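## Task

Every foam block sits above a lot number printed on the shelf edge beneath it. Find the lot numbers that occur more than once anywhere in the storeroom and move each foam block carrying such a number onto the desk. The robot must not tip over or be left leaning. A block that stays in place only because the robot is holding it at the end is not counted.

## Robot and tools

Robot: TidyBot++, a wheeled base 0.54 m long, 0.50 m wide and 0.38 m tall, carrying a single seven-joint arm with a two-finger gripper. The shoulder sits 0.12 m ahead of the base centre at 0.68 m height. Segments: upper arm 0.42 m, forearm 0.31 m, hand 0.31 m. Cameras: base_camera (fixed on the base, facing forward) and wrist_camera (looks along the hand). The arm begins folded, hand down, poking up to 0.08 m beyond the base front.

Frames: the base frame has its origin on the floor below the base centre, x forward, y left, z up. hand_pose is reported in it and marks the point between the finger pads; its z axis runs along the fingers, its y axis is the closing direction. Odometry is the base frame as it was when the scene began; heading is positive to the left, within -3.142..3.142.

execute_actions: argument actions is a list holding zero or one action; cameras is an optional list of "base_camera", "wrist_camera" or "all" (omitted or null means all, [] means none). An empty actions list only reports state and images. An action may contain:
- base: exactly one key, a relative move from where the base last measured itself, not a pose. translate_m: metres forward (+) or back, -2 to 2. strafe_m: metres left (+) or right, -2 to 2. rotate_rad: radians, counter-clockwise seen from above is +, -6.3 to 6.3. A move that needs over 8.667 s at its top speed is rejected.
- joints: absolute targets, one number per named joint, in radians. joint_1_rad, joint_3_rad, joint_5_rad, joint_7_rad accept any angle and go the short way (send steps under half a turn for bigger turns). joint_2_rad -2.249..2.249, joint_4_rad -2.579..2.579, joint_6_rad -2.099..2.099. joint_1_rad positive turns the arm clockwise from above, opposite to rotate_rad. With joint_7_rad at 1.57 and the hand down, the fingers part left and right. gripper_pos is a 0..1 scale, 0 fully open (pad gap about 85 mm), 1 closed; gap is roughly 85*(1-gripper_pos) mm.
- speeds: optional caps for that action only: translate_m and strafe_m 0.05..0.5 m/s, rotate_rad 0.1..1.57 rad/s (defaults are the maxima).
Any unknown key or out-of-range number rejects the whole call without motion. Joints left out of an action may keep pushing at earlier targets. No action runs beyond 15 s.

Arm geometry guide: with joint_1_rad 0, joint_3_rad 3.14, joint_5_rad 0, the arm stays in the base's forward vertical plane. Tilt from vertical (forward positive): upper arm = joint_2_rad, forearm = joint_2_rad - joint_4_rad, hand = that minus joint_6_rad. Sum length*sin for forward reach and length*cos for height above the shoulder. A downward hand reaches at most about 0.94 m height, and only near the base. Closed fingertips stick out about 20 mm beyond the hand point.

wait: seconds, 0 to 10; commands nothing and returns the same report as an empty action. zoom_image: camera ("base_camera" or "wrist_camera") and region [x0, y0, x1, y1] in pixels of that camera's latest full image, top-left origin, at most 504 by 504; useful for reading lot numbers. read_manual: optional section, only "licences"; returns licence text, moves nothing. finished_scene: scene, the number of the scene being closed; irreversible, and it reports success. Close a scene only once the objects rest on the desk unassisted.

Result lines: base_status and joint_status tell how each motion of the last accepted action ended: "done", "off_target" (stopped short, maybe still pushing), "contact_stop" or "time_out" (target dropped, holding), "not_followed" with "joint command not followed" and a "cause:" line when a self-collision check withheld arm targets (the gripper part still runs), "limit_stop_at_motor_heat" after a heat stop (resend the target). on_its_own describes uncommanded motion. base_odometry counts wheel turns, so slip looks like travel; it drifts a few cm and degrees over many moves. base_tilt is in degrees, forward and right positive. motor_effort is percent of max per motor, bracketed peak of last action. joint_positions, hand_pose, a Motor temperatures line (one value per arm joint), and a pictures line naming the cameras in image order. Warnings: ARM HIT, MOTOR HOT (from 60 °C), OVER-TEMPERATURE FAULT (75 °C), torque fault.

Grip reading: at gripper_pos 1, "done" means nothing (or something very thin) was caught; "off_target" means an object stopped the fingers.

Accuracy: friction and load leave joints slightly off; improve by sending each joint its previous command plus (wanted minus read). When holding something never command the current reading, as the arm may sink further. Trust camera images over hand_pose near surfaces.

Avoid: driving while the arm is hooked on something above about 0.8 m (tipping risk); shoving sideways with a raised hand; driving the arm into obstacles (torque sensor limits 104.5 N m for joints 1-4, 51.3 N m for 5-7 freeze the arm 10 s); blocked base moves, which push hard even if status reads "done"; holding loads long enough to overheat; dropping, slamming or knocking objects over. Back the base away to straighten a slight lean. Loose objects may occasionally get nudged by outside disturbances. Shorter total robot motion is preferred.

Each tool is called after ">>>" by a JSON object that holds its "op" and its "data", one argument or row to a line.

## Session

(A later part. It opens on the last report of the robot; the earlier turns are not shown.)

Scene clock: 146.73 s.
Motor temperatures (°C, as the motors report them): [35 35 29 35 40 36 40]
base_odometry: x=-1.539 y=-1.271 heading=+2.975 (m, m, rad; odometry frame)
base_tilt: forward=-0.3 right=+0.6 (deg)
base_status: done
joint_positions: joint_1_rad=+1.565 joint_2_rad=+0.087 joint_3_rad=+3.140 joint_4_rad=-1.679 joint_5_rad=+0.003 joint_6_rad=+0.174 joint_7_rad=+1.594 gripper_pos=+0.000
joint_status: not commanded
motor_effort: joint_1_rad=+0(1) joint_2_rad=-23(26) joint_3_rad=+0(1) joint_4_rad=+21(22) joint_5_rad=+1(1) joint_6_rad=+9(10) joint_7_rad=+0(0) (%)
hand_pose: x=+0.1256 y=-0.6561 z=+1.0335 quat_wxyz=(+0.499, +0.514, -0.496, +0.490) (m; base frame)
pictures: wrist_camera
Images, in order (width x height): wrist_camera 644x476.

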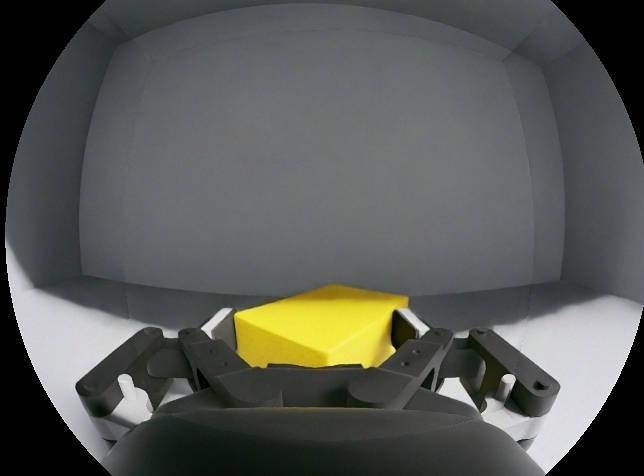

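Repeat.

>>> {"op": "execute_actions", "data": {
  "actions": [
    {"base":{"translate_m":0.03},"speeds":{"translate_m":0.05}}
  ],
  "cameras": []
}}

>>> {"op": "execute_actions", "data": {
  "actions": [
    {"base":{"strafe_m":-0.03},"speeds":{"strafe_m":0.05}}
  ],
  "cameras": ["wrist_camera"]
}}

Scene clock: 148.00 s.
Motor temperatures (°C, as the motors report them): [35 35 29 35 40 36 40]
base_odometry: x=-1.569 y=-1.266 heading=+2.975 (m, m, rad; odometry frame)
base_tilt: forward=-0.3 right=+0.6 (deg)
base_status: done
joint_positions: joint_1_rad=+1.565 joint_2_rad=+0.087 joint_3_rad=+3.140 joint_4_rad=-1.679 joint_5_rad=+0.003 joint_6_rad=+0.174 joint_7_rad=+1.594 gripper_pos=+0.000
joint_status: not commanded
motor_effort: joint_1_rad=+0(3) joint_2_rad=-23(23) joint_3_rad=+0(2) joint_4_rad=+21(20) joint_5_rad=+1(1) joint_6_rad=+9(10) joint_7_rad=+0(0) (%)
hand_pose: x=+0.1251 y=-0.6561 z=+1.0335 quat_wxyz=(+0.499, +0.514, -0.497, +0.490) (m; base frame)
pictures: none
No camera images: the call's "cameras" was empty. Leave "cameras" out to get every camera's image.

Scene clock: 149.07 s.
Motor temperatures (°C, as the motors report them): [35 35 29 35 40 36 40]
base_odometry: x=-1.564 y=-1.236 heading=+2.976 (m, m, rad; odometry frame)
base_tilt: forward=-0.3 right=+0.6 (deg)
base_status: done
joint_positions: joint_1_rad=+1.565 joint_2_rad=+0.088 joint_3_rad=+3.140 joint_4_rad=-1.679 joint_5_rad=+0.003 joint_6_rad=+0.175 joint_7_rad=+1.594 gripper_pos=+0.000
joint_status: not commanded
motor_effort: joint_1_rad=+0(1) joint_2_rad=-23(26) joint_3_rad=+0(0) joint_4_rad=+21(23) joint_5_rad=+1(1) joint_6_rad=+10(10) joint_7_rad=+0(0) (%)
hand_pose: x=+0.1251 y=-0.6564 z=+1.0336 quat_wxyz=(+0.499, +0.514, -0.496, +0.490) (m; base frame)
pictures: wrist_camera
Images, in order (width x height): wrist_camera 644x476.

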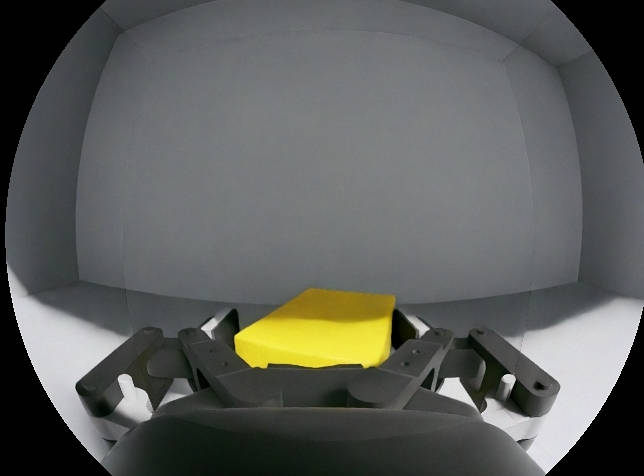

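>>> {"op": "execute_actions", "data": {
  "actions": [
    {"joints":{"gripper_pos":1}}
  ],
  "cameras": []
}}

>>> {"op": "execute_actions", "data": {
  "actions": [
    {"joints":{"joint_4_rad":-1.6}}
  ],
  "cameras": []
}}

>>> {"op": "execute_actions", "data": {
  "actions": [
    {"base":{"strafe_m":0.3}}
  ],
  "cameras": []
}}

>>> {"op": "execute_actions", "data": {
  "actions": [
    {"joints":{"joint_2_rad":-0.4,"joint_4_rad":-2.0,"joint_6_rad":0.03}}
  ],
  "cameras": []
}}

>>> {"op": "execute_actions", "data": {
  "actions": [
    {"base":{"translate_m":-1.4}}
  ],
  "cameras": []
}}

>>> {"op": "execute_actions", "data": {
  "actions": [
    {"base":{"translate_m":-1.34}}
  ]
}}

Scene clock: 150.53 s.
Motor temperatures (°C, as the motors report them): [35 35 29 35 40 36 40]
base_odometry: x=-1.564 y=-1.236 heading=+2.976 (m, m, rad; odometry frame)
base_tilt: forward=-0.4 right=+0.6 (deg)
base_status: not commanded
joint_positions: joint_1_rad=+1.565 joint_2_rad=+0.088 joint_3_rad=+3.140 joint_4_rad=-1.679 joint_5_rad=+0.003 joint_6_rad=+0.175 joint_7_rad=+1.594 gripper_pos=+0.365
joint_status: gripper_pos off_target (ended at +0.365, target +1.000)
motor_effort: joint_1_rad=+0(1) joint_2_rad=-22(22) joint_3_rad=+0(0) joint_4_rad=+20(21) joint_5_rad=+1(1) joint_6_rad=+9(9) joint_7_rad=+0(0) (%)
hand_pose: x=+0.1251 y=-0.6564 z=+1.0336 quat_wxyz=(+0.499, +0.514, -0.496, +0.490) (m; base frame)
pictures: none
No camera images: the call's "cameras" was empty. Leave "cameras" out to get every camera's image.

Scene clock: 151.33 s.
Motor temperatures (°C, as the motors report them): [35 35 29 35 40 36 40]
base_odometry: x=-1.564 y=-1.236 heading=+2.976 (m, m, rad; odometry frame)
base_tilt: forward=-0.3 right=+0.6 (deg)
base_status: not commanded
joint_positions: joint_1_rad=+1.565 joint_2_rad=+0.088 joint_3_rad=+3.140 joint_4_rad=-1.618 joint_5_rad=+0.003 joint_6_rad=+0.175 joint_7_rad=+1.594 gripper_pos=+0.365
joint_status: all done
motor_effort: joint_1_rad=-1(0) joint_2_rad=-24(25) joint_3_rad=+0(0) joint_4_rad=+21(22) joint_5_rad=+1(1) joint_6_rad=+9(10) joint_7_rad=+0(0) (%)
hand_pose: x=+0.1251 y=-0.6596 z=+1.0709 quat_wxyz=(+0.515, +0.498, -0.482, +0.505) (m; base frame)
pictures: none
No camera images: the call's "cameras" was empty. Leave "cameras" out to get every camera's image.

Scene clock: 153.30 s.
Motor temperatures (°C, as the motors report them): [35 35 29 35 40 36 40]
base_odometry: x=-1.614 y=-1.532 heading=+2.975 (m, m, rad; odometry frame)
base_tilt: forward=-0.4 right=+0.6 (deg)
base_status: done
joint_positions: joint_1_rad=+1.565 joint_2_rad=+0.086 joint_3_rad=+3.140 joint_4_rad=-1.618 joint_5_rad=+0.003 joint_6_rad=+0.175 joint_7_rad=+1.594 gripper_pos=+0.365
joint_status: not commanded
motor_effort: joint_1_rad=-1(1) joint_2_rad=-23(27) joint_3_rad=+0(1) joint_4_rad=+21(22) joint_5_rad=+1(1) joint_6_rad=+10(10) joint_7_rad=+0(1) (%)
hand_pose: x=+0.1251 y=-0.6588 z=+1.0724 quat_wxyz=(+0.515, +0.498, -0.481, +0.506) (m; base frame)
pictures: none
No camera images: the call's "cameras" was empty. Leave "cameras" out to get every camera's image.

Scene clock: 155.00 s.
Motor temperatures (°C, as the motors report them): [35 35 29 35 40 36 40]
base_odometry: x=-1.614 y=-1.532 heading=+2.975 (m, m, rad; odometry frame)
base_tilt: forward=-0.3 right=+0.6 (deg)
base_status: not commanded
joint_positions: joint_1_rad=+1.565 joint_2_rad=-0.391 joint_3_rad=+3.140 joint_4_rad=-1.981 joint_5_rad=+0.003 joint_6_rad=+0.056 joint_7_rad=+1.594 gripper_pos=+0.365
joint_status: all done
motor_effort: joint_1_rad=-1(0) joint_2_rad=-8(25) joint_3_rad=+1(1) joint_4_rad=+21(22) joint_5_rad=+0(1) joint_6_rad=+10(10) joint_7_rad=+0(0) (%)
hand_pose: x=+0.1239 y=-0.4650 z=+1.0761 quat_wxyz=(+0.514, +0.499, -0.482, +0.504) (m; base frame)
pictures: none
No camera images: the call's "cameras" was empty. Leave "cameras" out to get every camera's image.

Scene clock: 159.17 s.
Motor temperatures (°C, as the motors report them): [35 35 29 35 40 36 40]
base_odometry: x=-0.233 y=-1.765 heading=+2.975 (m, m, rad; odometry frame)
base_tilt: forward=-0.4 right=+0.6 (deg)
base_status: done
joint_positions: joint_1_rad=+1.565 joint_2_rad=-0.391 joint_3_rad=+3.140 joint_4_rad=-1.981 joint_5_rad=+0.003 joint_6_rad=+0.055 joint_7_rad=+1.594 gripper_pos=+0.365
joint_status: not commanded
motor_effort: joint_1_rad=+0(1) joint_2_rad=-7(8) joint_3_rad=+0(2) joint_4_rad=+22(22) joint_5_rad=+1(1) joint_6_rad=+10(10) joint_7_rad=+0(0) (%)
hand_pose: x=+0.1239 y=-0.4650 z=+1.0757 quat_wxyz=(+0.514, +0.499, -0.483, +0.504) (m; base frame)
pictures: none
No camera images: the call's "cameras" was empty. Leave "cameras" out to get every camera's image.

Scene clock: 163.20 s.
Motor temperatures (°C, as the motors report them): [35 35 29 35 40 36 40]
base_odometry: x=+1.088 y=-1.987 heading=+2.975 (m, m, rad; odometry frame)
base_tilt: forward=-0.4 right=+0.6 (deg)
base_status: done
joint_positions: joint_1_rad=+1.565 joint_2_rad=-0.391 joint_3_rad=+3.140 joint_4_rad=-1.981 joint_5_rad=+0.003 joint_6_rad=+0.055 joint_7_rad=+1.594 gripper_pos=+0.365
joint_status: not commanded
motor_effort: joint_1_rad=-1(0) joint_2_rad=-7(8) joint_3_rad=+1(2) joint_4_rad=+21(21) joint_5_rad=+1(1) joint_6_rad=+10(9) joint_7_rad=+0(0) (%)
hand_pose: x=+0.1239 y=-0.4650 z=+1.0757 quat_wxyz=(+0.514, +0.499, -0.483, +0.504) (m; base frame)
pictures: base_camera, wrist_camera
Images, in order (width x height): base_camera 644x364, wrist_camera 644x476.

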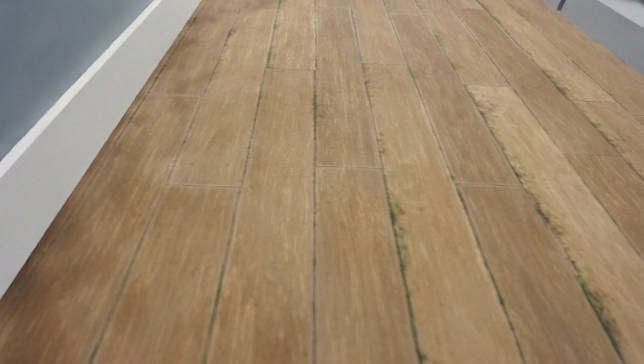

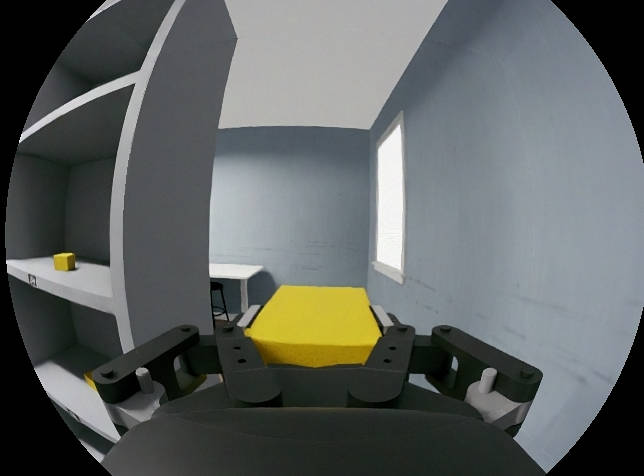

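>>> {"op": "execute_actions", "data": {
  "actions": [
    {"base":{"strafe_m":-1.76}}
  ],
  "cameras": []
}}

>>> {"op": "execute_actions", "data": {
  "actions": [
    {"base":{"translate_m":1.15}}
  ],
  "cameras": []
}}

>>> {"op": "execute_actions", "data": {
  "actions": [
    {"base":{"strafe_m":-0.12},"joints":{"joint_2_rad":0.75,"joint_4_rad":-1.14,"joint_6_rad":0.45}}
  ],
  "cameras": ["wrist_camera"]
}}

>>> {"op": "execute_actions", "data": {
  "actions": [
    {"joints":{"joint_2_rad":0.88}}
  ],
  "cameras": ["wrist_camera"]
}}

Scene clock: 168.30 s.
Motor temperatures (°C, as the motors report them): [35 35 29 35 40 36 40]
base_odometry: x=+1.382 y=-0.252 heading=+2.974 (m, m, rad; odometry frame)
base_tilt: forward=-0.3 right=+0.6 (deg)
base_status: done
joint_positions: joint_1_rad=+1.565 joint_2_rad=-0.394 joint_3_rad=+3.140 joint_4_rad=-1.982 joint_5_rad=+0.003 joint_6_rad=+0.054 joint_7_rad=+1.594 gripper_pos=+0.365
joint_status: not commanded
motor_effort: joint_1_rad=+0(0) joint_2_rad=-7(10) joint_3_rad=+1(1) joint_4_rad=+22(23) joint_5_rad=+1(1) joint_6_rad=+9(10) joint_7_rad=+0(0) (%)
hand_pose: x=+0.1239 y=-0.4638 z=+1.0760 quat_wxyz=(+0.514, +0.499, -0.482, +0.504) (m; base frame)
pictures: none
No camera images: the call's "cameras" was empty. Leave "cameras" out to get every camera's image.

Scene clock: 171.97 s.
Motor temperatures (°C, as the motors report them): [35 35 29 35 40 36 40]
base_odometry: x=+0.248 y=-0.059 heading=+2.974 (m, m, rad; odometry frame)
base_tilt: forward=-0.3 right=+0.6 (deg)
base_status: done
joint_positions: joint_1_rad=+1.565 joint_2_rad=-0.394 joint_3_rad=+3.140 joint_4_rad=-1.983 joint_5_rad=+0.003 joint_6_rad=+0.054 joint_7_rad=+1.594 gripper_pos=+0.365
joint_status: not commanded
motor_effort: joint_1_rad=-1(1) joint_2_rad=-8(8) joint_3_rad=+1(2) joint_4_rad=+21(21) joint_5_rad=+1(1) joint_6_rad=+10(10) joint_7_rad=+0(0) (%)
hand_pose: x=+0.1239 y=-0.4639 z=+1.0758 quat_wxyz=(+0.514, +0.499, -0.483, +0.504) (m; base frame)
pictures: none
No camera images: the call's "cameras" was empty. Leave "cameras" out to get every camera's image.

Scene clock: 174.47 s.
Motor temperatures (°C, as the motors report them): [35 35 29 35 40 36 40]
base_odometry: x=+0.268 y=+0.059 heading=+2.974 (m, m, rad; odometry frame)
base_tilt: forward=-0.3 right=+0.7 (deg)
base_status: done
joint_positions: joint_1_rad=+1.565 joint_2_rad=+0.751 joint_3_rad=+3.140 joint_4_rad=-1.166 joint_5_rad=+0.003 joint_6_rad=+0.418 joint_7_rad=+1.594 gripper_pos=+0.365
joint_status: all done
motor_effort: joint_1_rad=+0(0) joint_2_rad=-42(44) joint_3_rad=+0(1) joint_4_rad=+21(23) joint_5_rad=+1(1) joint_6_rad=+10(10) joint_7_rad=+0(0) (%)
hand_pose: x=+0.1265 y=-0.8933 z=+0.9054 quat_wxyz=(+0.522, +0.490, -0.474, +0.513) (m; base frame)
pictures: wrist_camera
Images, in order (width x height): wrist_camera 644x476.

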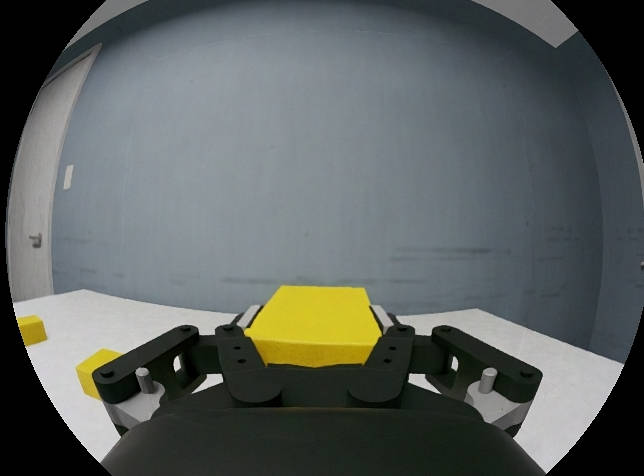

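Scene clock: 175.83 s.
Motor temperatures (°C, as the motors report them): [35 35 29 35 40 36 40]
base_odometry: x=+0.268 y=+0.059 heading=+2.974 (m, m, rad; odometry frame)
base_tilt: forward=-0.4 right=+0.6 (deg)
base_status: not commanded
joint_positions: joint_1_rad=+1.565 joint_2_rad=+0.888 joint_3_rad=+3.140 joint_4_rad=-1.156 joint_5_rad=+0.003 joint_6_rad=+0.424 joint_7_rad=+1.594 gripper_pos=+0.365
joint_status: all done
motor_effort: joint_1_rad=-1(0) joint_2_rad=-44(49) joint_3_rad=-1(1) joint_4_rad=+20(21) joint_5_rad=+1(1) joint_6_rad=+10(11) joint_7_rad=+0(0) (%)
hand_pose: x=+0.1267 y=-0.9171 z=+0.7882 quat_wxyz=(+0.491, +0.521, -0.504, +0.483) (m; base frame)
pictures: wrist_camera
Images, in order (width x height): wrist_camera 644x476.

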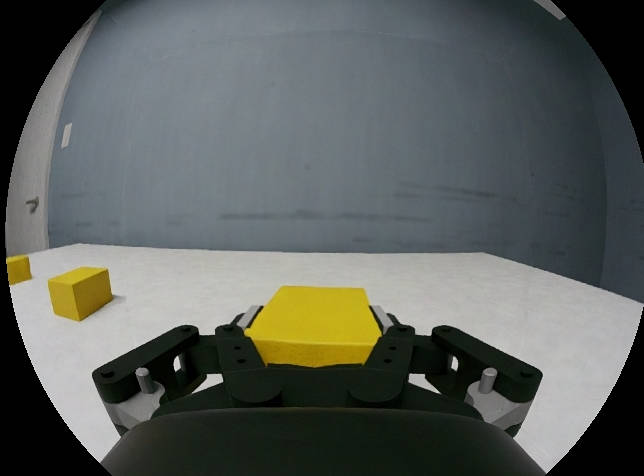

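>>> {"op": "execute_actions", "data": {
  "actions": [
    {"joints":{"gripper_pos":0}}
  ],
  "cameras": []
}}

>>> {"op": "execute_actions", "data": {
  "actions": [
    {"base":{"strafe_m":0.12},"joints":{"joint_2_rad":0.8}}
  ],
  "cameras": ["wrist_camera"]
}}

>>> {"op": "finished_scene", "data": {
  "scene": 2
}}

Scene clock: 177.10 s.
Motor temperatures (°C, as the motors report them): [35 35 29 35 40 36 40]
base_odometry: x=+0.268 y=+0.059 heading=+2.974 (m, m, rad; odometry frame)
base_tilt: forward=-0.4 right=+0.6 (deg)
base_status: not commanded
joint_positions: joint_1_rad=+1.565 joint_2_rad=+0.888 joint_3_rad=+3.140 joint_4_rad=-1.156 joint_5_rad=+0.003 joint_6_rad=+0.424 joint_7_rad=+1.594 gripper_pos=+0.000
joint_status: all done
motor_effort: joint_1_rad=-1(0) joint_2_rad=-45(45) joint_3_rad=-1(1) joint_4_rad=+19(20) joint_5_rad=+1(1) joint_6_rad=+9(10) joint_7_rad=+0(0) (%)
hand_pose: x=+0.1267 y=-0.9171 z=+0.7882 quat_wxyz=(+0.491, +0.521, -0.504, +0.483) (m; base frame)
pictures: none
No camera images: the call's "cameras" was empty. Leave "cameras" out to get every camera's image.

Scene clock: 178.43 s.
Motor temperatures (°C, as the motors report them): [35 35 29 35 40 36 40]
base_odometry: x=+0.248 y=-0.059 heading=+2.974 (m, m, rad; odometry frame)
base_tilt: forward=-0.3 right=+0.6 (deg)
base_status: done
joint_positions: joint_1_rad=+1.565 joint_2_rad=+0.794 joint_3_rad=+3.140 joint_4_rad=-1.154 joint_5_rad=+0.003 joint_6_rad=+0.424 joint_7_rad=+1.594 gripper_pos=+0.000
joint_status: all done
motor_effort: joint_1_rad=+0(1) joint_2_rad=-43(49) joint_3_rad=+0(1) joint_4_rad=+19(21) joint_5_rad=+1(1) joint_6_rad=+9(10) joint_7_rad=+0(0) (%)
hand_pose: x=+0.1266 y=-0.9032 z=+0.8754 quat_wxyz=(+0.516, +0.496, -0.480, +0.507) (m; base frame)
pictures: wrist_camera
Images, in order (width x height): wrist_camera 644x476.

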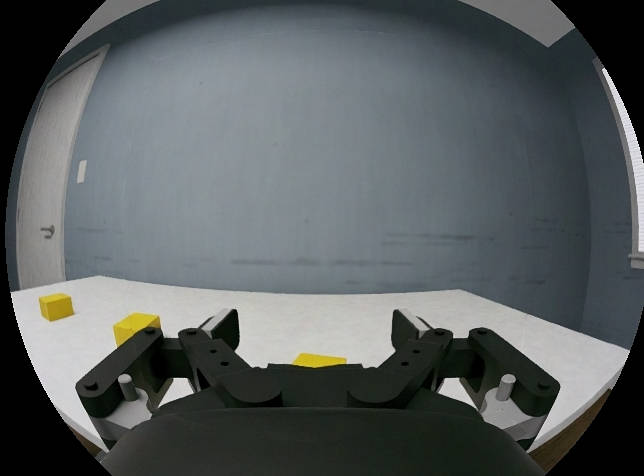

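The scene is finished: the task was done.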